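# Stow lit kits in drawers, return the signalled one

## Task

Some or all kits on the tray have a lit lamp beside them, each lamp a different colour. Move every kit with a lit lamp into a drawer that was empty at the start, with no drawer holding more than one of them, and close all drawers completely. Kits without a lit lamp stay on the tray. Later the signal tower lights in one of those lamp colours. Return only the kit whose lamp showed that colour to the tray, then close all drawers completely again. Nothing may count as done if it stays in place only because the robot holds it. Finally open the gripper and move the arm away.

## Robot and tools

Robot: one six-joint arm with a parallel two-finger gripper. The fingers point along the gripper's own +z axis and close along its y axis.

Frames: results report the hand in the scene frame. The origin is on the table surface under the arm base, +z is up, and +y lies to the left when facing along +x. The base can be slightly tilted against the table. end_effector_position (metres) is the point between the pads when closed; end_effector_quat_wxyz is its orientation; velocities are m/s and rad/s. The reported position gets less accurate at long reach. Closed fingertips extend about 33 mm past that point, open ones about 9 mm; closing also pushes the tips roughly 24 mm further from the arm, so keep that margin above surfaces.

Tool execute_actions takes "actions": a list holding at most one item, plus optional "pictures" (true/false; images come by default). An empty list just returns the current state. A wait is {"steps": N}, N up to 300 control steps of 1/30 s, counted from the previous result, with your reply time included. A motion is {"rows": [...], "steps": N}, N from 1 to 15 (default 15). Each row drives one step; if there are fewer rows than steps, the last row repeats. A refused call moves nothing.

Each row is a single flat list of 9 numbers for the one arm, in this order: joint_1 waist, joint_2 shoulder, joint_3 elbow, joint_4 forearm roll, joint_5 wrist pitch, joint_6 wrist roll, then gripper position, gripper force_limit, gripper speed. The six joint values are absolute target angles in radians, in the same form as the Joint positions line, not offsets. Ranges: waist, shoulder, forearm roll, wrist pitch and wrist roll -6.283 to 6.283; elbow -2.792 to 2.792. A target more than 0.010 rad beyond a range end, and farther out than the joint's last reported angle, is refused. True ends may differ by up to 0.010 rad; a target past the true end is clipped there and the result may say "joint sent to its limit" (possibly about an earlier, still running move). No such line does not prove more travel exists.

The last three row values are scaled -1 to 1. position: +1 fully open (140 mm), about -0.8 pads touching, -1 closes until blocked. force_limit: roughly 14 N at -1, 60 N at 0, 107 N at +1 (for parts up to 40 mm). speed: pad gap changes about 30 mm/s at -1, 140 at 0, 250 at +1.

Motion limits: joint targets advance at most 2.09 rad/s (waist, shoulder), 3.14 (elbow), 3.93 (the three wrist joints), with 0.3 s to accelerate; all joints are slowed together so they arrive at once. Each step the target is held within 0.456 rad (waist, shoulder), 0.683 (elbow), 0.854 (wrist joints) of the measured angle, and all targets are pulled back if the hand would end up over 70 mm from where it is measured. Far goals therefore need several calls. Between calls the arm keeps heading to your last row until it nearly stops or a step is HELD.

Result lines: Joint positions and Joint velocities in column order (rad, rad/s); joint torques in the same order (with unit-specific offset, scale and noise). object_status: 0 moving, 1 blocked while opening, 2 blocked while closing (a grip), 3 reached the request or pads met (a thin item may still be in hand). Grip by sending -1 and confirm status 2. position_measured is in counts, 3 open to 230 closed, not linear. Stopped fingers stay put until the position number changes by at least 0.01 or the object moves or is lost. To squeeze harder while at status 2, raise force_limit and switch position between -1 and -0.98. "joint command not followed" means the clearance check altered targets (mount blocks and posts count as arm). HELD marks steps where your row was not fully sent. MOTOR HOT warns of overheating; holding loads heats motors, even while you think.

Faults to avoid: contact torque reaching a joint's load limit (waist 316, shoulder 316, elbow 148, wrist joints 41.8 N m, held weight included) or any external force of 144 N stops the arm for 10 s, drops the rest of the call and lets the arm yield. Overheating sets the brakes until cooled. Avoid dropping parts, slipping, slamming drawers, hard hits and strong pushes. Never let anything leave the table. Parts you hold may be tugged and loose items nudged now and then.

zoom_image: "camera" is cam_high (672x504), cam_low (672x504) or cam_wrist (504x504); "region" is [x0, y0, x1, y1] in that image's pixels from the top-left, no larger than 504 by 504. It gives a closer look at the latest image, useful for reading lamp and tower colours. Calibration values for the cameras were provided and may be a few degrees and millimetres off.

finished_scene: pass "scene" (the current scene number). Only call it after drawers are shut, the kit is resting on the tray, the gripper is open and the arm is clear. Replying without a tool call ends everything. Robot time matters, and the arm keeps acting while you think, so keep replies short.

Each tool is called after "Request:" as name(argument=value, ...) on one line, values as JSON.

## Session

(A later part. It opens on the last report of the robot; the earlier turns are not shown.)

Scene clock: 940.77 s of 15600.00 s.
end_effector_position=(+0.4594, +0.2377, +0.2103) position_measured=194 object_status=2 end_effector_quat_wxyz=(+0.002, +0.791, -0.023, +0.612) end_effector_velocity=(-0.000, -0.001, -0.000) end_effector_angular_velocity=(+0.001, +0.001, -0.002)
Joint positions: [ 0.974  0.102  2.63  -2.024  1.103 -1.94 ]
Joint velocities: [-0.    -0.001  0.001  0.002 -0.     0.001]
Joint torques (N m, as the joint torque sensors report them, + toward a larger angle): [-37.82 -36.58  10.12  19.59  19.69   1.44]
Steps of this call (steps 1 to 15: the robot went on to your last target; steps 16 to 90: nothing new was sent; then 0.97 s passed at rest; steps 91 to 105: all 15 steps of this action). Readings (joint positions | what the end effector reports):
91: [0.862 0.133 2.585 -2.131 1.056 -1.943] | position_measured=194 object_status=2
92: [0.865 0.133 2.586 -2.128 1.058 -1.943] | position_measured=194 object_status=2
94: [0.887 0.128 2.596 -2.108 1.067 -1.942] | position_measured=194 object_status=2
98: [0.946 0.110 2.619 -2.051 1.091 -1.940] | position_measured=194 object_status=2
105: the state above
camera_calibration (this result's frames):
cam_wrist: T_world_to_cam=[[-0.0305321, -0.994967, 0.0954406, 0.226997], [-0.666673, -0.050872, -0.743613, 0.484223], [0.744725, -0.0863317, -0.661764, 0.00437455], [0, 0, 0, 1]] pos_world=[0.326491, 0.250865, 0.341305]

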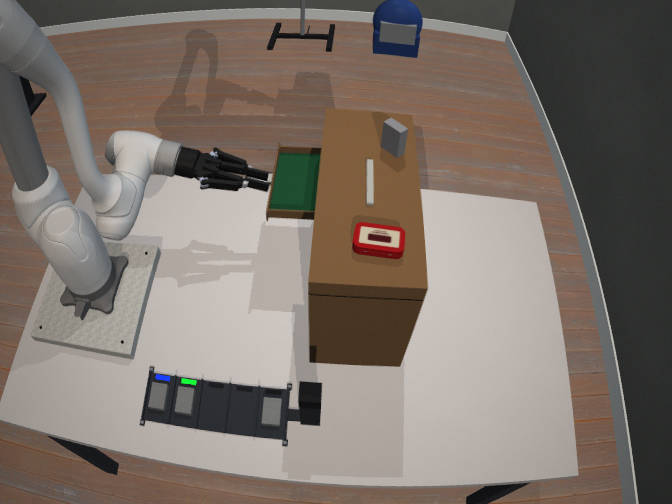

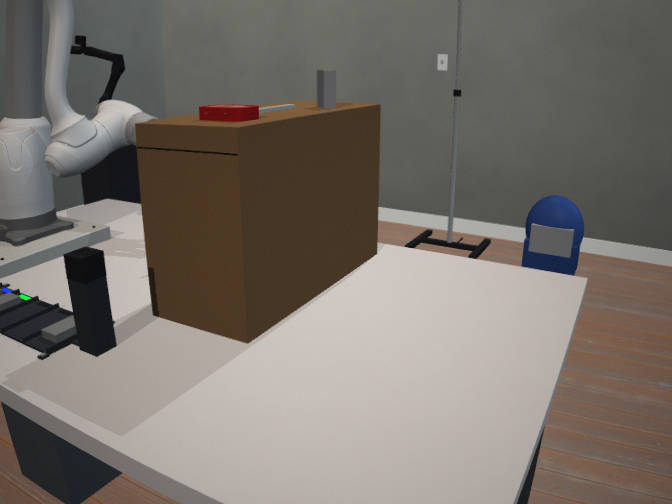

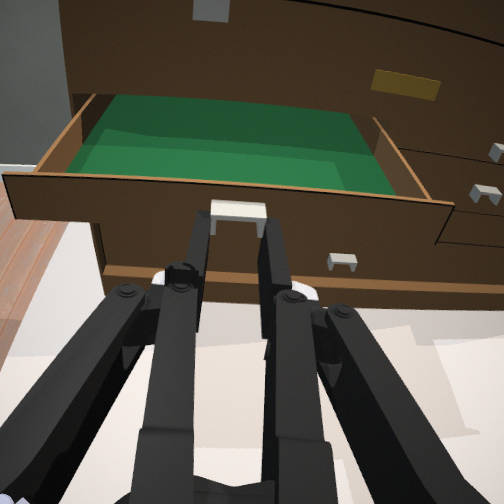

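Request:
execute_actions(actions=[{"rows":[[0.974,0.102,2.630,-2.024,1.103,-1.940,-0.25,0,0],[0.974,0.102,2.630,-2.024,1.103,-1.940,-0.25,0,0],[0.974,0.102,2.630,-2.024,1.103,-1.940,-0.25,0,0],[0.974,0.102,2.630,-2.024,1.103,-1.940,-0.25,0,0],[0.974,0.102,2.630,-2.024,1.103,-1.940,-0.25,0,0],[0.974,0.102,2.630,-2.024,1.103,-1.940,-0.25,0,0],[1.03,0.087,2.648,-1.97,1.125,-1.940,-0.25,0,0]],"steps":15}])

Request:
execute_actions(actions=[{"rows":[[1.03,-0.15,2.45,-1.5,1.125,-1.0,-0.28,0,0]],"steps":15}], pictures=false)

Request:
execute_actions(actions=[{"rows":[[0.1,-0.2,2.2,-0.5,1.15,1.0,-0.28,0,0]],"steps":15}], pictures=false)

Scene clock: 947.03 s of 15600.00 s.
end_effector_position=(+0.4592, +0.2364, +0.2101) position_measured=160 object_status=3 end_effector_quat_wxyz=(+0.003, +0.791, -0.024, +0.612) end_effector_velocity=(+0.000, -0.001, -0.000) end_effector_angular_velocity=(+0.001, +0.000, -0.002)
Joint positions: [ 0.973  0.102  2.631 -2.023  1.104 -1.94 ]
Joint velocities: [-0.001  0.     0.     0.001  0.     0.001]
Joint torques (N m, as the joint torque sensors report them, + toward a larger angle): [ -1.96 -24.53 -15.32  -1.88   2.44   0.03]
A step of this action was HELD (marked below), so the robot has no last target. The arm can still carry out the HELD step.
Steps of this call (steps 1 to 15: the robot went on to your last target; steps 16 to 90: nothing new was sent; then 2.77 s passed at rest; steps 91 to 105: all 15 steps of this action). Readings (joint positions | what the end effector reports):
91: [0.974 0.102 2.630 -2.024 1.103 -1.940] | position_measured=194 object_status=0
92: [0.974 0.102 2.630 -2.024 1.103 -1.940] | position_measured=194 object_status=0
94: [0.974 0.102 2.631 -2.022 1.104 -1.940] | position_measured=177 object_status=0
97: [0.974 0.102 2.631 -2.023 1.103 -1.940] | position_measured=160 object_status=0 HELD
98: [0.974 0.102 2.631 -2.023 1.103 -1.940] | position_measured=160 object_status=0 HELD
99: [0.973 0.102 2.631 -2.023 1.103 -1.940] | position_measured=160 object_status=0 HELD
100: [0.973 0.102 2.631 -2.023 1.103 -1.940] | position_measured=160 object_status=0 HELD
101: [0.973 0.102 2.631 -2.023 1.103 -1.940] | position_measured=160 object_status=0 HELD
102: [0.973 0.102 2.631 -2.023 1.104 -1.940] | position_measured=160 object_status=0 HELD
103: [0.973 0.102 2.631 -2.023 1.104 -1.940] | position_measured=160 object_status=0 HELD
104: [0.973 0.102 2.631 -2.023 1.104 -1.940] | position_measured=160 object_status=3 HELD
105: the state above HELD
joint command not followed: on one or more control steps a check withheld the commanded joint targets, and the robot was not sent them on those steps. On the call's last step the targets were still withheld.
cause: the commanded joint targets would bring two parts of the arm too close to each other (joints 2 (shoulder) to 4 (forearm roll) lie between them); next, command targets that bring no two parts of the arm closer together.
camera_calibration (this result's frames):
cam_wrist: T_world_to_cam=[[-0.0330304, -0.99487, 0.0956178, 0.226787], [-0.666876, -0.0493209, -0.743535, 0.483612], [0.744436, -0.0883245, -0.661826, 0.00487926], [0, 0, 0, 1]] pos_world=[0.326368, 0.249907, 0.341126]

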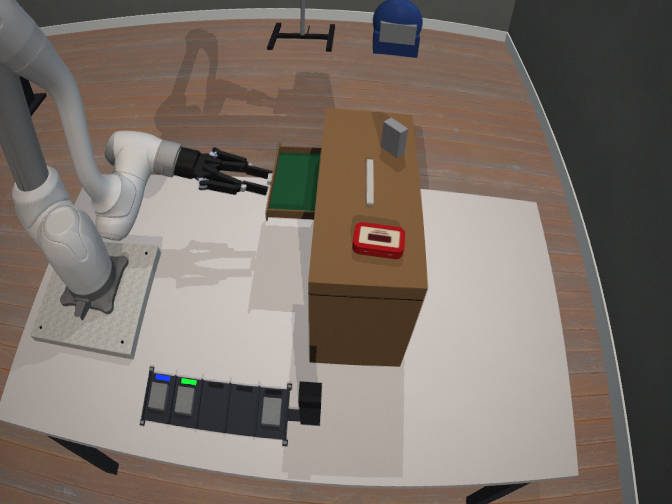

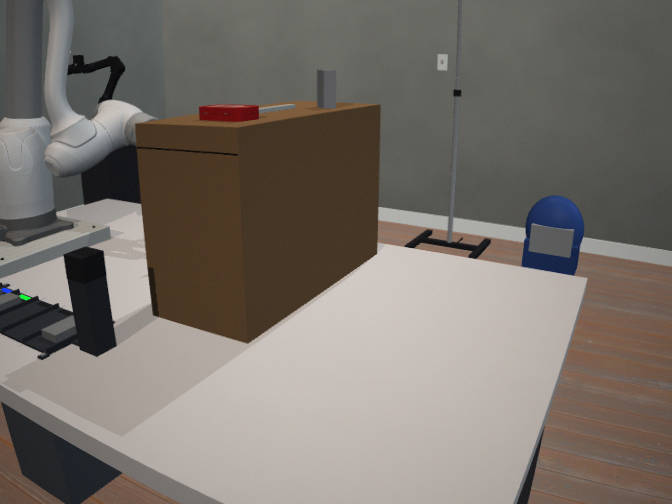

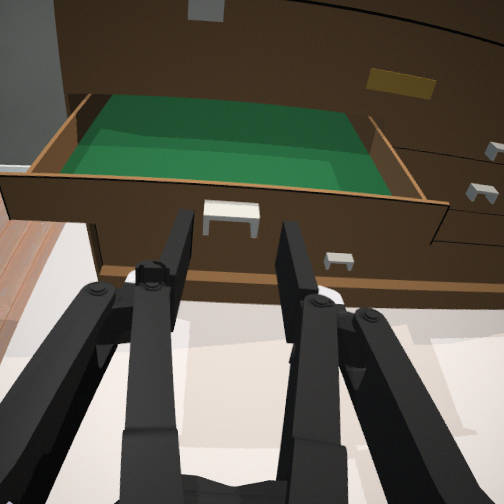

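Scene clock: 947.53 s of 15600.00 s.
end_effector_position=(+0.4604, +0.2345, +0.2166) position_measured=164 object_status=3 end_effector_quat_wxyz=(-0.013, +0.788, -0.055, +0.613) end_effector_velocity=(+0.005, -0.008, +0.029) end_effector_angular_velocity=(+0.284, -0.028, -0.136)
Joint positions: [ 0.976  0.09   2.622 -1.998  1.105 -1.899]
Joint velocities: [ 0.013 -0.054 -0.039  0.111  0.004  0.188]
Joint torques (N m, as the joint torque sensors report them, + toward a larger angle): [  0.47 -23.71 -16.86  -1.45   2.73   0.12]
Steps of this call (steps 1 to 15: all 15 steps of this action). Readings (joint positions | what the end effector reports):
1: [0.973 0.102 2.631 -2.023 1.104 -1.940] | position_measured=160 object_status=0
2: [0.973 0.102 2.631 -2.022 1.104 -1.940] | position_measured=161 object_status=0
4: [0.973 0.101 2.631 -2.021 1.104 -1.938] | position_measured=164 object_status=0
8: [0.974 0.100 2.629 -2.018 1.104 -1.932] | position_measured=164 object_status=0
15: the state above

Scene clock: 948.03 s of 15600.00 s.
end_effector_position=(+0.4664, +0.2273, +0.2244) position_measured=164 object_status=3 end_effector_quat_wxyz=(-0.023, +0.783, -0.093, +0.614) end_effector_velocity=(+0.004, -0.006, +0.004) end_effector_angular_velocity=(+0.031, -0.003, -0.030)
Joint positions: [ 0.965  0.079  2.608 -1.968  1.106 -1.864]
Joint velocities: [-0.01  -0.006 -0.008  0.017  0.     0.017]
Joint torques (N m, as the joint torque sensors report them, + toward a larger angle): [-65.5  -39.9   27.01  31.44  30.89   0.98]
Steps of this call (steps 1 to 15: all 15 steps of this action). Readings (joint positions | what the end effector reports):
1: [0.977 0.088 2.621 -1.994 1.105 -1.893] | position_measured=164 object_status=3
2: [0.976 0.086 2.619 -1.989 1.105 -1.887] | position_measured=164 object_status=3
4: [0.971 0.083 2.613 -1.979 1.105 -1.875] | position_measured=164 object_status=3
8: [0.967 0.080 2.610 -1.972 1.106 -1.868] | position_measured=164 object_status=3
15: the state above

Request:
execute_actions(actions=[{"rows":[[0.974,0.090,2.622,-2.015,1.095,-1.952,-0.1,0,0],[0.974,0.090,2.622,-2.015,1.095,-1.952,-0.1,0,0],[0.974,0.090,2.622,-2.015,1.095,-1.952,-0.1,0,0],[0.974,0.090,2.622,-2.015,1.095,-1.952,-0.1,0,0],[0.974,0.090,2.622,-2.015,1.095,-1.952,-0.1,0,0],[0.974,0.002,2.610,-1.955,1.027,-2.056,-0.1,0,0]],"steps":15}])

Scene clock: 958.23 s of 15600.00 s.
end_effector_position=(+0.4679, +0.2318, +0.2248) position_measured=164 object_status=3 end_effector_quat_wxyz=(-0.028, +0.784, -0.092, +0.613) end_effector_velocity=(-0.000, +0.000, -0.001) end_effector_angular_velocity=(-0.000, +0.002, -0.000)
Joint positions: [ 0.964  0.078  2.603 -1.974  1.097 -1.861]
Joint velocities: [-0.     0.    -0.     0.001 -0.002 -0.   ]
Joint torques (N m, as the joint torque sensors report them, + toward a larger angle): [-15.06 -27.62  -8.8    5.29   9.1    0.29]
FORCE FAULT: contact force on the arm reached its limit, and the arm stopped for 10 seconds. The contact can be on any part of the arm, not only on its tool. The arm's remaining commands of this call were not run. The arm holds still and accepts commands again. Move the arm away from the contact; if what it grips holds it there, let go first. Pushing or pulling that hard again can fault the arm again.
The stop began at step 6 of this call (marked STOPPED below). From that step on the arm followed nothing that you had sent. 15 steps, steps kept back included, did not run and will not run. Nothing is kept back now, and the robot has no last target.
Steps of this call (steps 1 to 5: the robot went on to your last target; steps 6 to 306: the stop). Readings (joint positions | what the end effector reports):
1: [0.964 0.079 2.608 -1.967 1.106 -1.863] | position_measured=164 object_status=3
2: [0.964 0.078 2.608 -1.967 1.106 -1.863] | position_measured=164 object_status=3
4: [0.963 0.078 2.607 -1.965 1.106 -1.862] | position_measured=164 object_status=3
6: [0.964 0.078 2.605 -1.970 1.102 -1.861] | position_measured=164 object_status=3 STOPPED
8: [0.964 0.078 2.604 -1.973 1.098 -1.861] | position_measured=164 object_status=3
306: the state above
camera_calibration (this result's frames):
cam_wrist: T_world_to_cam=[[-0.104032, -0.993932, -0.035729, 0.283686], [-0.657337, 0.0956721, -0.747499, 0.462948], [0.746381, -0.0542779, -0.663301, -0.000726801], [0, 0, 0, 1]] pos_world=[0.334368, 0.237634, 0.355707]

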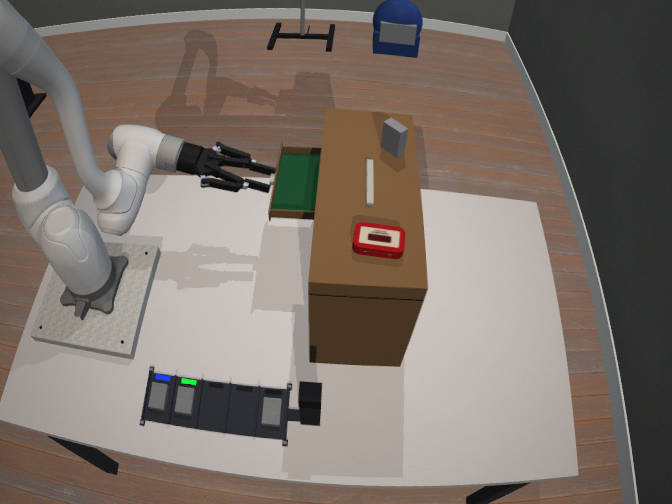

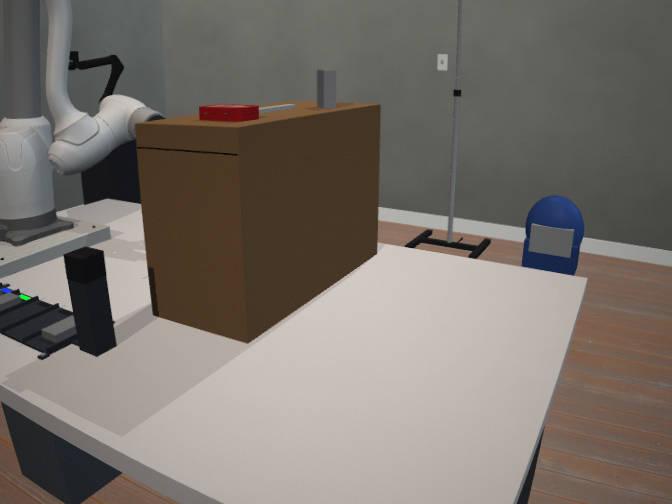

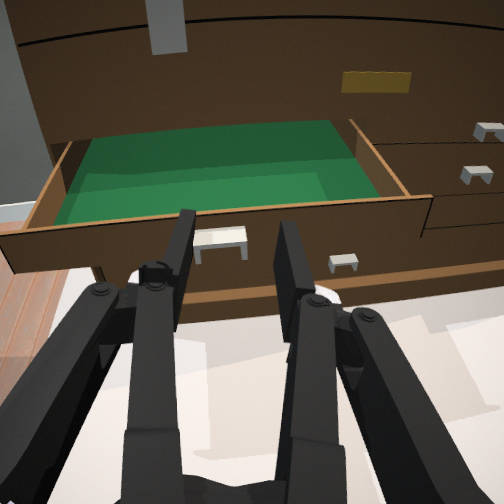

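Request:
execute_actions(actions=[{"rows":[[0.972,0.075,2.603,-1.974,1.097,-1.861,-0.05,0,0],[0.972,0.07,2.603,-1.974,1.097,-1.861,-0.05,0,0],[0.972,0.065,2.603,-1.974,1.097,-1.861,-0.05,0,0],[0.972,0.06,2.603,-1.974,1.097,-1.861,-0.05,0,0],[0.972,0.05,2.603,-1.974,1.097,-1.861,-0.05,0,0],[0.972,0.04,2.603,-1.974,1.097,-1.861,-0.05,0,0],[0.972,0.03,2.603,-1.974,1.097,-1.861,-0.05,0,0],[0.972,0.0,2.59,-1.974,1.097,-1.861,-0.05,0,0]],"steps":15}])

Scene clock: 965.37 s of 15600.00 s.
end_effector_position=(+0.4676, +0.2380, +0.2676) position_measured=135 object_status=3 end_effector_quat_wxyz=(-0.062, +0.766, -0.110, +0.630) end_effector_velocity=(-0.000, +0.000, +0.000) end_effector_angular_velocity=(+0.001, -0.001, +0.001)
Joint positions: [ 0.972  0.     2.59  -1.974  1.097 -1.861]
Joint velocities: [ 0.001 -0.001  0.    -0.     0.     0.   ]
Joint torques (N m, as the joint torque sensors report them, + toward a larger angle): [ -1.76 -20.3  -21.24  -2.01   2.4    0.17]
Steps of this call (steps 1 to 90: nothing new was sent; then 3.63 s passed at rest; steps 91 to 105: all 15 steps of this action). Readings (joint positions | what the end effector reports):
91: [0.964 0.078 2.603 -1.974 1.097 -1.861] | position_measured=164 object_status=0
92: [0.966 0.077 2.604 -1.973 1.098 -1.861] | position_measured=162 object_status=0
94: [0.971 0.070 2.604 -1.973 1.098 -1.861] | position_measured=147 object_status=0
98: [0.972 0.042 2.603 -1.974 1.097 -1.861] | position_measured=135 object_status=0
105: the state above
camera_calibration (this result's frames):
cam_wrist: T_world_to_cam=[[-0.0914252, -0.989266, -0.113989, 0.305278], [-0.617011, 0.146123, -0.77327, 0.470157], [0.781626, -0.000363704, -0.623747, -0.0117146], [0, 0, 0, 1]] pos_world=[0.327159, 0.233296, 0.39105]

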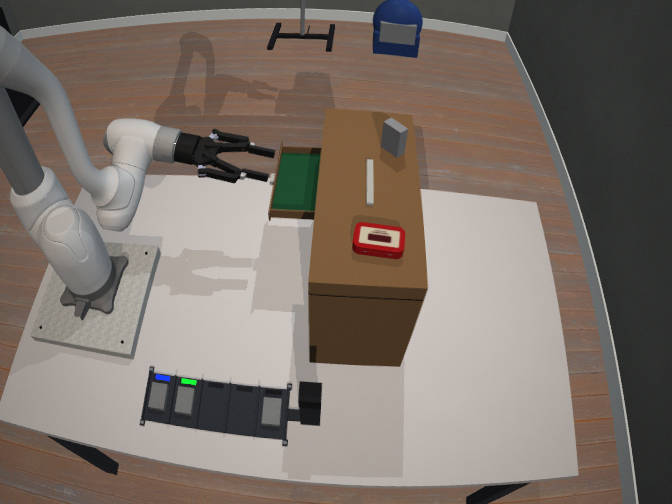

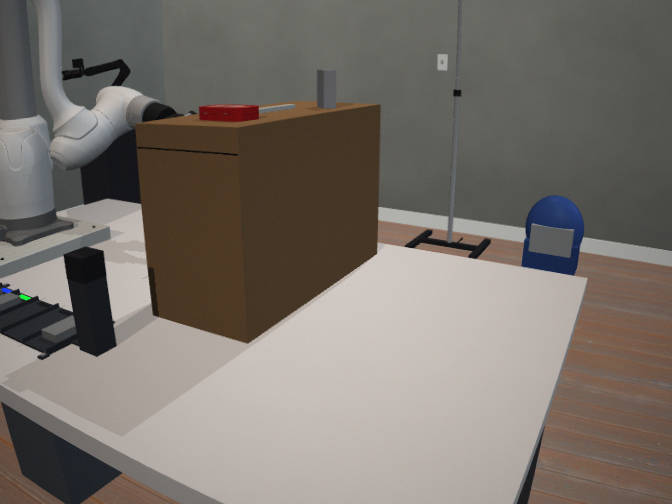

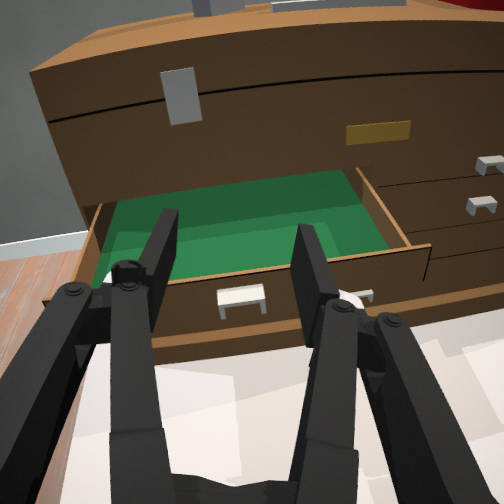

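Request:
execute_actions(actions=[{"rows":[[0.972,-0.3,2.3,-1.974,1.097,-1.861,-0.28,0,0]],"steps":12}], pictures=false)

Request:
execute_actions(actions=[{"rows":[[0.3,-0.3,2.3,0,1.14,1.0,-0.28,0,0]],"steps":15}], pictures=false)

Request:
execute_actions(actions=[{"rows":[[-0.907,-0.08,2.16,0,1.06,2.19,-0.28,0,0]],"steps":15}], pictures=false)

Request:
execute_actions(actions=[{"steps":15}])

Scene clock: 972.03 s of 15600.00 s.
end_effector_position=(+0.4942, +0.2738, +0.4433) position_measured=164 object_status=3 end_effector_quat_wxyz=(-0.174, +0.686, -0.187, +0.681) end_effector_velocity=(+0.024, +0.031, +0.550) end_effector_angular_velocity=(+0.779, -0.567, -0.003)
Joint positions: [ 0.972 -0.169  2.427 -1.974  1.097 -1.861]
Joint velocities: [-0.    -0.489 -0.474 -0.     0.001  0.   ]
Joint torques (N m, as the joint torque sensors report them, + toward a larger angle): [ -1.8  -13.61 -30.54  -2.87   2.17   0.15]
Steps of this call (steps 1 to 15: the robot went on to your last target; steps 16 to 90: nothing new was sent; then 3.27 s passed at rest; steps 91 to 102: all 12 steps of this action). Readings (joint positions | what the end effector reports):
91: [0.972 -0.000 2.590 -1.974 1.097 -1.861] | position_measured=135 object_status=0
92: [0.972 -0.003 2.588 -1.974 1.097 -1.861] | position_measured=138 object_status=0
94: [0.972 -0.030 2.561 -1.974 1.097 -1.861] | position_measured=153 object_status=0
98: [0.972 -0.102 2.492 -1.974 1.097 -1.861] | position_measured=164 object_status=0
102: the state above

Scene clock: 972.53 s of 15600.00 s.
end_effector_position=(+0.5053, +0.0677, +0.4061) position_measured=164 object_status=3 end_effector_quat_wxyz=(+0.230, -0.484, +0.643, -0.547) end_effector_velocity=(-0.112, -0.430, -0.229) end_effector_angular_velocity=(+1.969, -0.054, -1.693)
Joint positions: [ 0.711 -0.244  2.355 -1.481  1.117 -1.371]
Joint velocities: [-0.666 -0.09  -0.089  1.247  0.037  1.25 ]
Joint torques (N m, as the joint torque sensors report them, + toward a larger angle): [ -2.1   -9.09 -33.04  -1.77   1.31  -0.1 ]
Steps of this call (steps 1 to 15: all 15 steps of this action). Readings (joint positions | what the end effector reports):
1: [0.972 -0.186 2.411 -1.974 1.097 -1.861] | position_measured=164 object_status=3
2: [0.970 -0.199 2.398 -1.969 1.097 -1.857] | position_measured=164 object_status=3
4: [0.944 -0.207 2.394 -1.918 1.099 -1.808] | position_measured=164 object_status=3
8: [0.862 -0.220 2.378 -1.763 1.107 -1.653] | position_measured=164 object_status=3
15: the state above

Scene clock: 973.03 s of 15600.00 s.
end_effector_position=(+0.4299, -0.0423, +0.2304) position_measured=164 object_status=3 end_effector_quat_wxyz=(+0.135, +0.340, +0.913, -0.180) end_effector_velocity=(-0.186, +0.043, -0.354) end_effector_angular_velocity=(+3.020, -0.911, -5.855)
Joint positions: [ 0.206 -0.133  2.217 -0.533  1.078 -0.422]
Joint velocities: [-1.658  0.298 -0.324  2.992 -0.099  3.111]
Joint torques (N m, as the joint torque sensors report them, + toward a larger angle): [-16.22 -11.79 -39.38   2.3    0.01   0.33]
Steps of this call (steps 1 to 15: all 15 steps of this action). Readings (joint positions | what the end effector reports):
1: [0.689 -0.247 2.352 -1.438 1.118 -1.328] | position_measured=164 object_status=3
2: [0.664 -0.248 2.348 -1.390 1.118 -1.280] | position_measured=164 object_status=3
4: [0.607 -0.236 2.329 -1.283 1.113 -1.173] | position_measured=164 object_status=3
8: [0.484 -0.193 2.283 -1.053 1.098 -0.943] | position_measured=164 object_status=3
15: the state above

Scene clock: 973.53 s of 15600.00 s.
end_effector_position=(+0.3862, -0.2012, +0.1978) position_measured=164 object_status=3 end_effector_quat_wxyz=(+0.012, +0.995, +0.101, -0.009) end_effector_velocity=(-0.179, -0.376, -0.008) end_effector_angular_velocity=(+0.087, -0.105, -3.093)
Joint positions: [-0.487 -0.085  2.166 -0.054  1.062  0.878]
Joint velocities: [-1.054  0.015 -0.016  0.148 -0.006  1.968]
Joint torques (N m, as the joint torque sensors report them, + toward a larger angle): [ -1.05 -30.53 -33.86   3.75   0.61   0.05]
Steps of this call (steps 1 to 15: the robot went on to your last target). Readings (joint positions | what the end effector reports):
1: [0.146 -0.123 2.206 -0.434 1.074 -0.309] | position_measured=164 object_status=3
2: [0.080 -0.114 2.197 -0.346 1.072 -0.185] | position_measured=164 object_status=3
4: [-0.046 -0.101 2.183 -0.213 1.067 0.051] | position_measured=164 object_status=3
8: [-0.228 -0.091 2.172 -0.107 1.064 0.392] | position_measured=164 object_status=3
15: the state above
camera_calibration (this result's frames):
cam_wrist: T_world_to_cam=[[0.316446, -0.947646, 0.0427614, -0.324748], [-0.839874, -0.258932, 0.477038, 0.187389], [-0.440991, -0.186871, -0.877842, 0.493117], [0, 0, 0, 1]] pos_world=[0.477608, -0.167076, 0.357374]

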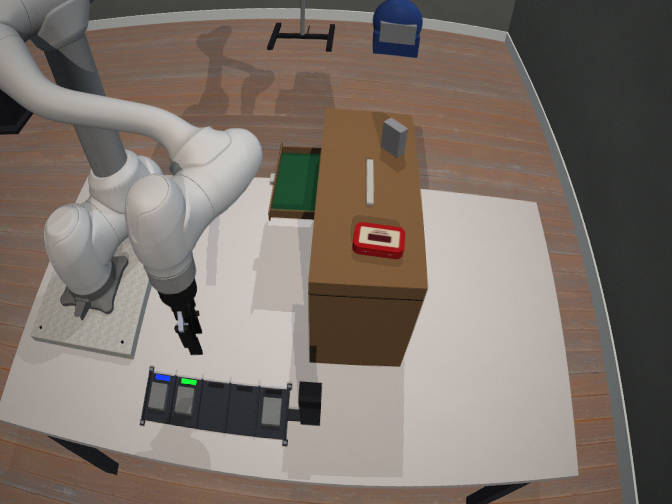

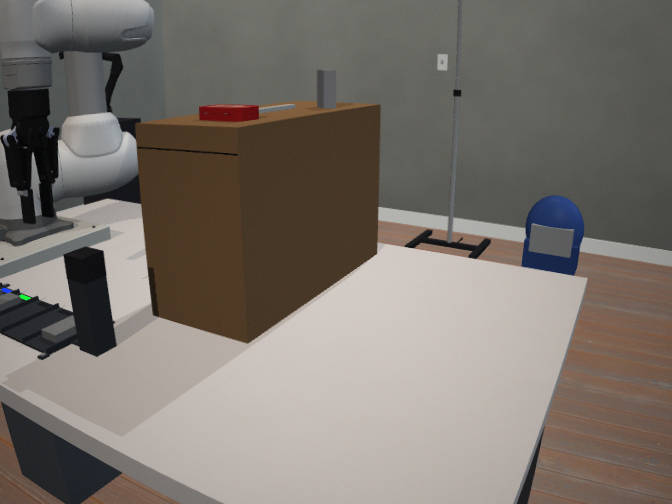

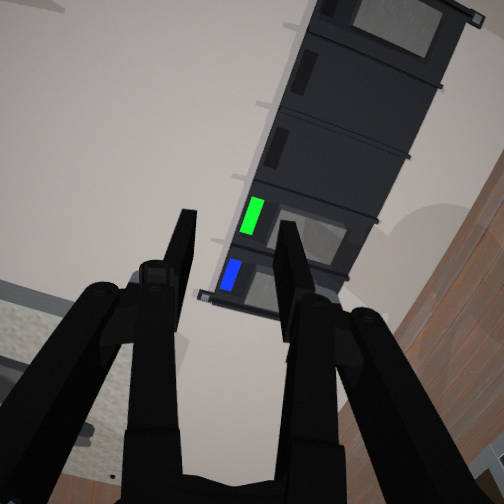

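Request:
execute_actions(actions=[{"rows":[[-0.780,0.054,2.238,0,0.85,2.314,-0.28,0,0]],"steps":15}], pictures=false)

Request:
execute_actions(actions=[{"rows":[[-0.780,0.054,2.238,0,0.85,2.314,-0.28,0,0]],"steps":10}])

Scene clock: 982.00 s of 15600.00 s.
end_effector_position=(+0.3370, -0.3055, +0.1005) position_measured=164 object_status=3 end_effector_quat_wxyz=(-0.008, +0.713, -0.701, -0.003) end_effector_velocity=(+0.000, -0.000, -0.001) end_effector_angular_velocity=(+0.000, +0.000, -0.001)
Joint positions: [-0.78   0.054  2.238  0.     0.85   2.314]
Joint velocities: [-0.     0.002  0.    -0.    -0.002  0.001]
Joint torques (N m, as the joint torque sensors report them, + toward a larger angle): [ -0.64 -35.98 -31.32   3.54  -0.16   0.19]
Steps of this call (steps 1 to 45: the robot went on to your last target; steps 46 to 110: nothing new was sent; then 4.30 s passed at rest; steps 111 to 125: all 15 steps of this action). Readings (joint positions | what the end effector reports):
111: [-0.907 -0.080 2.160 0.000 1.060 2.190] | position_measured=164 object_status=3
112: [-0.905 -0.077 2.161 0.000 1.055 2.193] | position_measured=164 object_status=3
114: [-0.878 -0.049 2.177 0.000 1.011 2.219] | position_measured=164 object_status=3
118: [-0.799 0.034 2.226 0.000 0.882 2.295] | position_measured=164 object_status=3
125: the state above

Scene clock: 982.33 s of 15600.00 s.
end_effector_position=(+0.3370, -0.3054, +0.1004) position_measured=164 object_status=3 end_effector_quat_wxyz=(-0.008, +0.713, -0.701, -0.003) end_effector_velocity=(-0.001, -0.001, -0.001) end_effector_angular_velocity=(-0.000, +0.000, -0.002)
Joint positions: [-0.78   0.054  2.238  0.     0.85   2.314]
Joint velocities: [-0.002  0.001  0.001 -0.    -0.001  0.001]
Joint torques (N m, as the joint torque sensors report them, + toward a larger angle): [ -0.17 -37.44 -31.09   3.47   0.07   0.17]
Steps of this call (steps 1 to 10: all 10 steps of this action). Readings (joint positions | what the end effector reports):
1: [-0.780 0.054 2.238 0.000 0.850 2.314] | position_measured=164 object_status=3
2: [-0.780 0.054 2.238 0.000 0.850 2.314] | position_measured=164 object_status=3
4: [-0.780 0.054 2.238 0.000 0.850 2.314] | position_measured=164 object_status=3
8: [-0.780 0.054 2.238 0.000 0.850 2.314] | position_measured=164 object_status=3
10: the state above
camera_calibration (this result's frames):
cam_wrist: T_world_to_cam=[[-0.990561, -0.136418, 0.0133733, 0.287338], [-0.11424, 0.875541, 0.469443, 0.268234], [-0.0757495, 0.463484, -0.882862, 0.44257], [0, 0, 0, 1]] pos_world=[0.348793, -0.400776, 0.260965]

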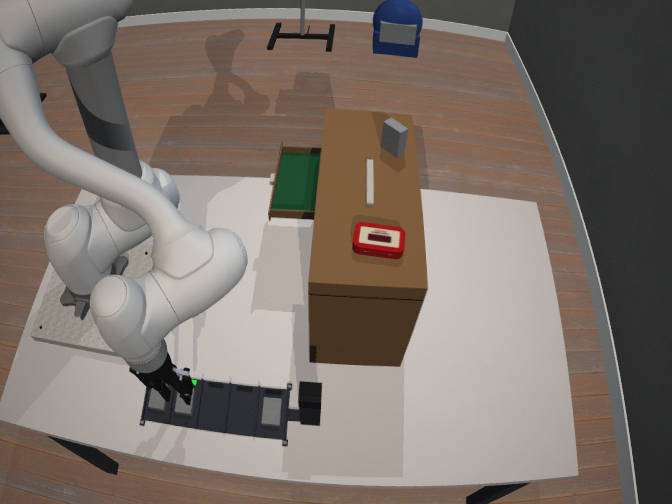

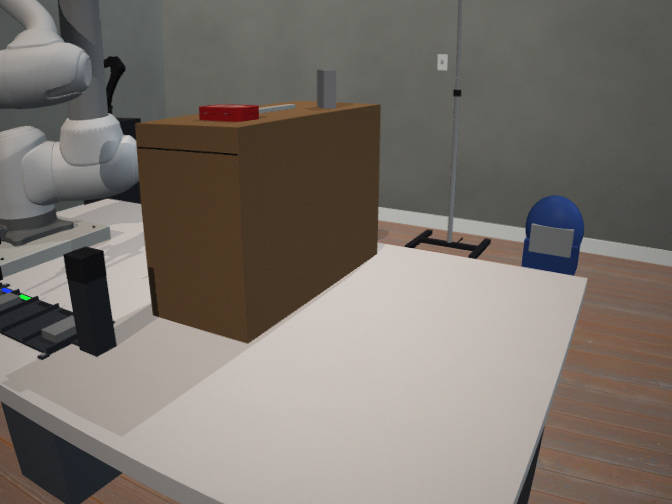

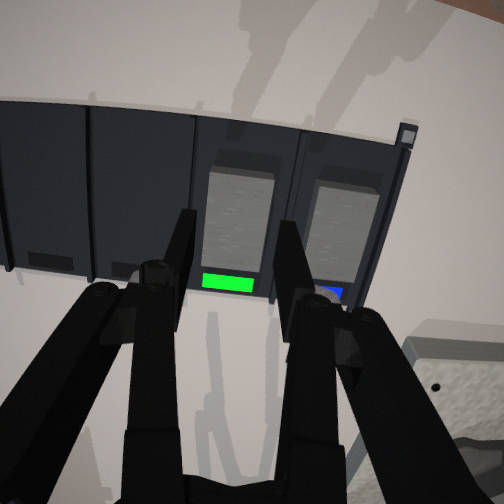

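Request:
execute_actions(actions=[{"rows":[[-0.780,0.085,2.257,0,0.80,2.314,-0.28,0,0],[-0.780,0.085,2.257,0,0.80,2.314,-0.28,0,0],[-0.780,0.085,2.257,0,0.80,2.314,-0.28,0,0],[-0.780,0.085,2.257,0,0.80,2.314,-0.28,0,0],[-0.780,0.100,2.265,0,0.777,2.314,-0.28,0,0],[-0.780,0.100,2.265,0,0.777,2.314,-0.28,0,0],[-0.780,0.107,2.269,0,0.766,2.314,-0.28,0,0],[-0.780,0.107,2.269,0,0.766,2.314,-0.28,0,0],[-0.780,0.114,2.273,0,0.755,2.314,-0.28,0,0],[-0.780,0.114,2.273,0,0.755,2.314,-0.28,0,0],[-0.780,0.118,2.2755,0,0.748,2.314,-0.28,0,0]],"steps":15}])

Scene clock: 986.77 s of 15600.00 s.
end_effector_position=(+0.3374, -0.3049, +0.0565) position_measured=164 object_status=3 end_effector_quat_wxyz=(-0.008, +0.713, -0.701, -0.002) end_effector_velocity=(+0.001, -0.000, -0.002) end_effector_angular_velocity=(-0.001, -0.001, +0.000)
Joint positions: [-0.78   0.118  2.275 -0.     0.748  2.314]
Joint velocities: [ 0.001  0.003  0.001 -0.    -0.006  0.   ]
Joint torques (N m, as the joint torque sensors report them, + toward a larger angle): [  0.12 -42.39 -27.91   3.18   0.09   0.02]
Steps of this call (steps 1 to 15: the robot went on to your last target; steps 16 to 90: nothing new was sent; then 0.93 s passed at rest; steps 91 to 105: all 15 steps of this action). Readings (joint positions | what the end effector reports):
91: [-0.780 0.054 2.238 -0.000 0.850 2.314] | position_measured=164 object_status=3
92: [-0.780 0.057 2.240 0.000 0.845 2.314] | position_measured=164 object_status=3
94: [-0.780 0.078 2.253 -0.000 0.811 2.314] | position_measured=164 object_status=3
98: [-0.780 0.101 2.266 -0.000 0.776 2.314] | position_measured=164 object_status=3
105: the state above
camera_calibration (this result's frames):
cam_wrist: T_world_to_cam=[[-0.99053, -0.136653, 0.0132403, 0.288318], [-0.114547, 0.875738, 0.469001, 0.288621], [-0.0756854, 0.463043, -0.883098, 0.403378], [0, 0, 0, 1]] pos_world=[0.349179, -0.400138, 0.217042]

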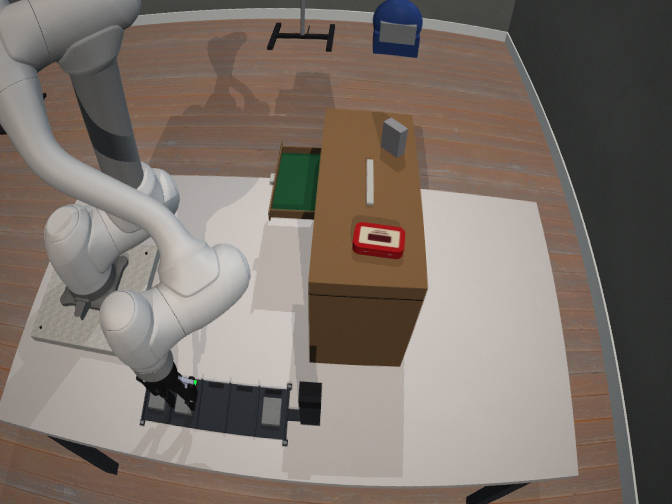

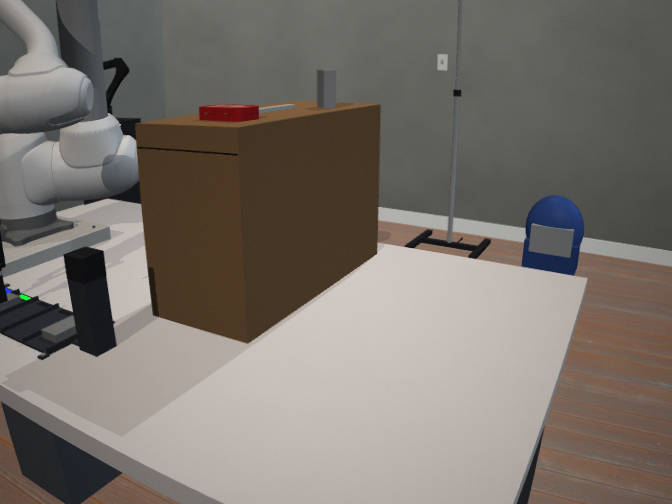

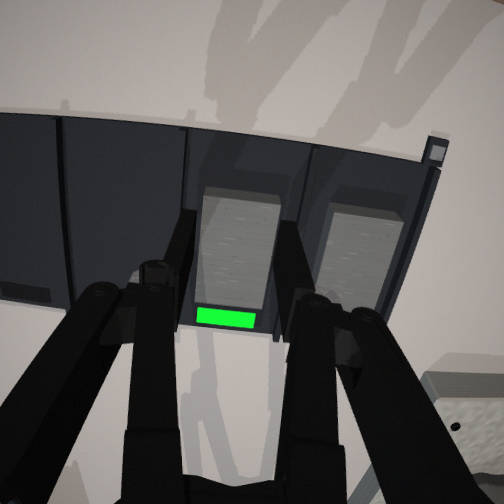

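Tight but centred.

Request:
execute_actions(actions=[{"rows":[[-0.780,0.121,2.277,0,0.743,2.28,-0.28,0,0],[-0.780,0.121,2.277,0,0.743,2.28,-0.28,0,0],[-0.780,0.124,2.279,0,0.739,2.28,-0.28,0,0],[-0.780,0.124,2.279,0,0.739,2.28,-0.28,0,0],[-0.780,0.127,2.2805,0,0.734,2.28,-0.28,0,0],[-0.780,0.127,2.2805,0,0.734,2.28,-0.28,0,0],[-0.780,0.130,2.282,0,0.7296,2.28,-0.28,0,0],[-0.780,0.130,2.282,0,0.7296,2.28,-0.28,0,0],[-0.780,0.130,2.282,0,0.7296,2.28,-1,-0.2,-0.3]],"steps":15}], pictures=false)

Request:
execute_actions(actions=[{"rows":[[-0.780,0.130,2.282,0,0.7296,2.28,-0.97,0.3,-0.3]],"steps":10}])

Scene clock: 991.93 s of 15600.00 s.
end_effector_position=(+0.3373, -0.3046, +0.0486) position_measured=174 object_status=0 end_effector_quat_wxyz=(-0.008, +0.725, -0.689, -0.002) end_effector_velocity=(-0.000, +0.000, -0.000) end_effector_angular_velocity=(+0.001, +0.000, +0.000)
Joint positions: [-0.78   0.13   2.282  0.     0.73   2.28 ]
Joint velocities: [ 0.  0.  0.  0.  0. -0.]
Joint torques (N m, as the joint torque sensors report them, + toward a larger angle): [ -0.47 -29.01 -22.18   3.17  -3.38   0.09]
Steps of this call (steps 1 to 15: the robot went on to your last target; steps 16 to 90: nothing new was sent; then 1.67 s passed at rest; steps 91 to 105: all 15 steps of this action). Readings (joint positions | what the end effector reports):
91: [-0.780 0.118 2.276 0.000 0.748 2.314] | position_measured=164 object_status=3
92: [-0.780 0.118 2.276 0.000 0.747 2.309] | position_measured=164 object_status=3
94: [-0.780 0.122 2.278 0.000 0.742 2.284] | position_measured=164 object_status=3
98: [-0.780 0.128 2.281 0.000 0.732 2.280] | position_measured=164 object_status=3
105: the state above

Scene clock: 992.27 s of 15600.00 s.
end_effector_position=(+0.3372, -0.3045, +0.0485) position_measured=177 object_status=2 end_effector_quat_wxyz=(-0.008, +0.725, -0.689, -0.002) end_effector_velocity=(-0.000, +0.000, -0.000) end_effector_angular_velocity=(+0.000, +0.000, -0.000)
Joint positions: [-0.78   0.13   2.282  0.     0.73   2.28 ]
Joint velocities: [-0.001  0.     0.001  0.    -0.    -0.001]
Joint torques (N m, as the joint torque sensors report them, + toward a larger angle): [ -0.2  -23.36 -18.97   3.3   -4.07   0.11]
Steps of this call (steps 1 to 10: all 10 steps of this action). Readings (joint positions | what the end effector reports):
1: [-0.780 0.130 2.282 0.000 0.730 2.280] | position_measured=174 object_status=0
2: [-0.780 0.130 2.282 0.000 0.730 2.280] | position_measured=174 object_status=0
4: [-0.780 0.130 2.282 0.000 0.730 2.280] | position_measured=177 object_status=0
8: [-0.780 0.130 2.282 0.000 0.730 2.280] | position_measured=177 object_status=0
10: the state above
camera_calibration (this result's frames):
cam_wrist: T_world_to_cam=[[-0.985352, -0.170055, 0.0127507, 0.276439], [-0.144326, 0.871422, 0.468822, 0.300788], [-0.0908368, 0.460115, -0.8832, 0.400417], [0, 0, 0, 1]] pos_world=[0.352174, -0.399341, 0.209108]

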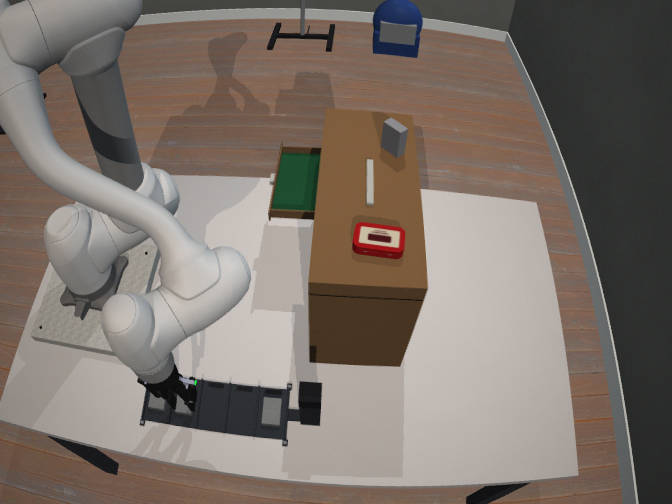

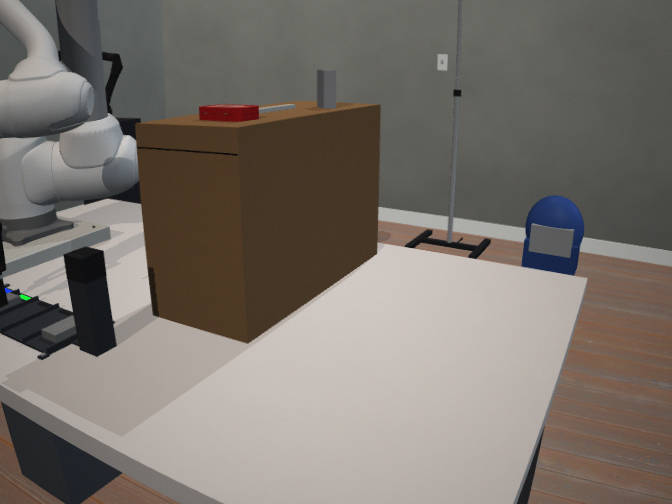

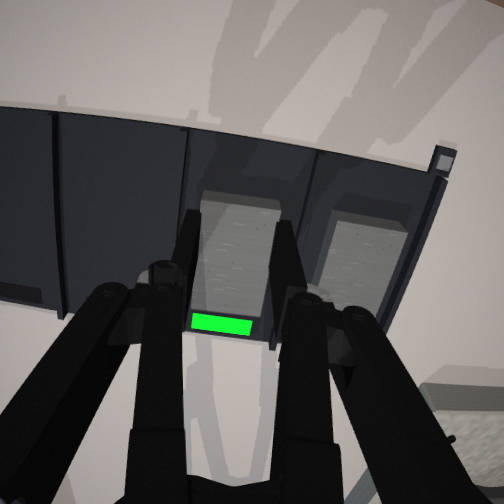

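Request:
execute_actions(actions=[{"rows":[[-0.780,0.054,2.238,0,0.85,2.28,-0.97,0.3,0],[-0.780,0.054,2.238,0,0.85,2.28,-0.97,0.3,0],[-0.780,0.054,2.238,0,0.85,2.28,-0.97,0.3,0],[-0.780,0.054,2.238,0,0.85,2.28,-0.97,0.3,0],[-0.780,0.054,2.238,0,0.85,2.28,-0.97,0.3,0],[-0.780,0.054,2.238,0,0.85,2.28,-0.97,0.3,0],[-0.78,-0.12,2.0,0,1.26,2.28,-0.97,0.3,0]],"steps":15}], pictures=false)

Request:
execute_actions(actions=[{"steps":10}], pictures=false)

Request:
execute_actions(actions=[{"rows":[[0.381,-0.1,1.95,0,1.29,3.44,-0.97,0.3,0]],"steps":15}], pictures=false)

Request:
execute_actions(actions=[{"steps":15}], pictures=false)

Request:
execute_actions(actions=[{"rows":[[0.381,0.107,1.7646,0,1.27,3.44,-0.97,0.3,0]],"steps":15}], pictures=false)

Request:
execute_actions(actions=[{"rows":[[0.381,0.13,1.815,0,1.197,3.44,-0.97,0.3,0]],"steps":15}])

Scene clock: 1004.50 s of 15600.00 s.
end_effector_position=(+0.3450, -0.3166, +0.2200) position_measured=178 object_status=2 end_effector_quat_wxyz=(-0.008, +0.725, -0.689, -0.002) end_effector_velocity=(-0.010, -0.003, +0.528) end_effector_angular_velocity=(-0.010, -0.010, -0.001)
Joint positions: [-0.78  -0.056  2.089 -0.     1.107  2.28 ]
Joint velocities: [-0.002 -0.457 -0.63   0.     1.073 -0.001]
Joint torques (N m, as the joint torque sensors report them, + toward a larger angle): [ -0.26 -36.13 -35.47   3.92   0.62   0.01]
Steps of this call (steps 1 to 15: the robot went on to your last target; steps 16 to 90: nothing new was sent; then 8.73 s passed at rest; steps 91 to 105: all 15 steps of this action). Readings (joint positions | what the end effector reports):
91: [-0.780 0.130 2.282 0.000 0.730 2.280] | position_measured=177 object_status=2
92: [-0.780 0.127 2.281 0.000 0.734 2.280] | position_measured=177 object_status=2
94: [-0.780 0.100 2.265 0.000 0.778 2.280] | position_measured=178 object_status=2
98: [-0.780 0.050 2.234 -0.000 0.858 2.280] | position_measured=178 object_status=2
105: the state above

Scene clock: 1004.83 s of 15600.00 s.
end_effector_position=(+0.3392, -0.3124, +0.2955) position_measured=178 object_status=2 end_effector_quat_wxyz=(-0.008, +0.725, -0.689, -0.002) end_effector_velocity=(-0.000, +0.001, -0.000) end_effector_angular_velocity=(+0.002, +0.002, +0.001)
Joint positions: [-0.78 -0.12  2.   -0.    1.26  2.28]
Joint velocities: [ 0.001  0.001  0.     0.     0.002 -0.001]
Joint torques (N m, as the joint torque sensors report them, + toward a larger angle): [ -0.6  -28.2  -40.25   4.4    0.19   0.25]
Steps of this call (steps 1 to 10: the robot went on to your last target). Readings (joint positions | what the end effector reports):
1: [-0.780 -0.071 2.068 -0.000 1.144 2.280] | position_measured=178 object_status=2
2: [-0.780 -0.086 2.047 -0.000 1.179 2.280] | position_measured=178 object_status=2
4: [-0.780 -0.111 2.012 -0.000 1.239 2.280] | position_measured=178 object_status=2
8: [-0.780 -0.120 2.000 -0.000 1.260 2.280] | position_measured=178 object_status=2
10: the state above

Scene clock: 1005.33 s of 15600.00 s.
end_effector_position=(+0.4382, -0.1704, +0.3090) position_measured=178 object_status=2 end_effector_quat_wxyz=(+0.008, -0.621, +0.783, +0.003) end_effector_velocity=(+0.169, +0.404, +0.025) end_effector_angular_velocity=(+0.002, +0.003, -0.254)
Joint positions: [-0.404 -0.107  1.97  -0.     1.278  2.937]
Joint velocities: [ 0.933  0.016 -0.046 -0.     0.029  1.188]
Joint torques (N m, as the joint torque sensors report them, + toward a larger angle): [  0.17 -31.95 -37.84   4.33   0.36   0.37]
Steps of this call (steps 1 to 15: all 15 steps of this action). Readings (joint positions | what the end effector reports):
1: [-0.780 -0.120 2.000 -0.000 1.260 2.280] | position_measured=178 object_status=2
2: [-0.777 -0.119 2.000 -0.000 1.260 2.285] | position_measured=178 object_status=2
4: [-0.750 -0.117 1.997 -0.000 1.262 2.338] | position_measured=178 object_status=2
8: [-0.626 -0.112 1.984 -0.000 1.270 2.570] | position_measured=178 object_status=2
15: the state above

Scene clock: 1005.83 s of 15600.00 s.
end_effector_position=(+0.4703, +0.0477, +0.3175) position_measured=178 object_status=2 end_effector_quat_wxyz=(+0.008, -0.666, +0.746, +0.003) end_effector_velocity=(-0.042, +0.438, +0.013) end_effector_angular_velocity=(-0.003, -0.011, +0.489)
Joint positions: [ 0.067 -0.102  1.956 -0.     1.287  3.291]
Joint velocities: [ 0.926  0.006 -0.017  0.     0.008  0.437]
Joint torques (N m, as the joint torque sensors report them, + toward a larger angle): [  0.5  -31.22 -38.93   4.33   0.    -0.1 ]
Steps of this call (steps 1 to 15: the robot went on to your last target). Readings (joint positions | what the end effector reports):
1: [-0.373 -0.106 1.968 -0.000 1.279 2.975] | position_measured=178 object_status=2
2: [-0.341 -0.106 1.967 -0.000 1.280 3.011] | position_measured=178 object_status=2
4: [-0.278 -0.105 1.964 -0.000 1.282 3.074] | position_measured=178 object_status=2
8: [-0.153 -0.104 1.960 -0.000 1.284 3.174] | position_measured=178 object_status=2
15: the state above

Scene clock: 1006.33 s of 15600.00 s.
end_effector_position=(+0.5493, +0.2344, +0.3110) position_measured=178 object_status=2 end_effector_quat_wxyz=(-0.008, +0.725, -0.688, -0.002) end_effector_velocity=(+0.005, +0.015, +0.001) end_effector_angular_velocity=(+0.002, -0.004, +0.009)
Joint positions: [ 0.381  0.107  1.765 -0.     1.27   3.44 ]
Joint velocities: [ 0.021  0.014 -0.016  0.    -0.002  0.012]
Joint torques (N m, as the joint torque sensors report them, + toward a larger angle): [-10.21 -69.78 -40.     3.96   0.72   0.17]
Steps of this call (steps 1 to 15: all 15 steps of this action). Readings (joint positions | what the end effector reports):
1: [0.098 -0.102 1.955 -0.000 1.287 3.306] | position_measured=178 object_status=2
2: [0.127 -0.101 1.954 -0.000 1.287 3.320] | position_measured=178 object_status=2
4: [0.173 -0.080 1.934 -0.000 1.285 3.341] | position_measured=178 object_status=2
8: [0.266 0.006 1.857 -0.000 1.278 3.385] | position_measured=178 object_status=2
15: the state above

Scene clock: 1006.83 s of 15600.00 s.
end_effector_position=(+0.5502, +0.2354, +0.2707) position_measured=178 object_status=2 end_effector_quat_wxyz=(-0.008, +0.725, -0.688, -0.002) end_effector_velocity=(-0.000, -0.000, +0.000) end_effector_angular_velocity=(-0.000, +0.000, -0.000)
Joint positions: [ 0.381  0.13   1.815 -0.     1.197  3.44 ]
Joint velocities: [-0.    -0.001 -0.    -0.     0.001  0.   ]
Joint torques (N m, as the joint torque sensors report them, + toward a larger angle): [ -0.81 -51.5  -39.03   4.22   0.01   0.12]
Steps of this call (steps 1 to 15: all 15 steps of this action). Readings (joint positions | what the end effector reports):
1: [0.381 0.107 1.765 -0.000 1.270 3.440] | position_measured=178 object_status=2
2: [0.381 0.108 1.768 -0.000 1.264 3.440] | position_measured=178 object_status=2
4: [0.381 0.123 1.799 -0.000 1.220 3.440] | position_measured=178 object_status=2
8: [0.381 0.130 1.815 -0.000 1.197 3.440] | position_measured=178 object_status=2
15: the state above
camera_calibration (this result's frames):
cam_wrist: T_world_to_cam=[[-0.98517, -0.171075, 0.0131257, 0.575351], [-0.145063, 0.87134, 0.468747, -0.242701], [-0.091628, 0.459891, -0.883235, 0.36802], [0, 0, 0, 1]] pos_world=[0.565333, 0.140655, 0.431261]

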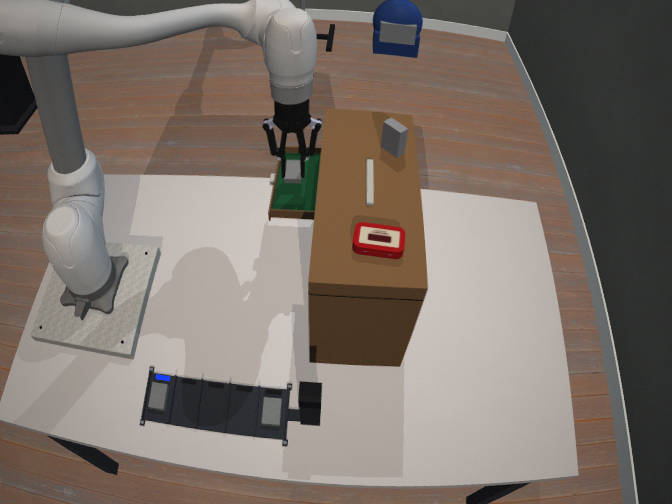

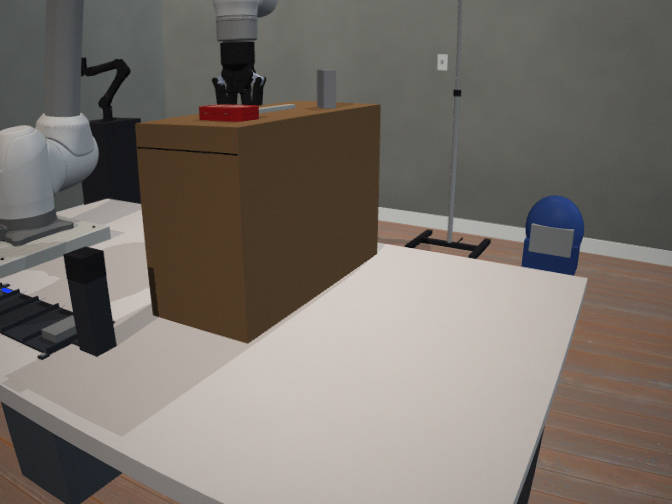

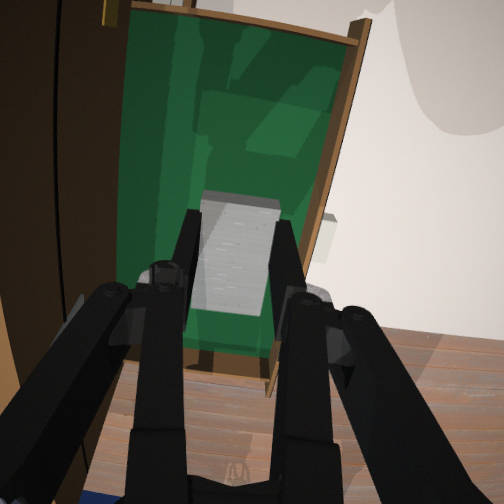

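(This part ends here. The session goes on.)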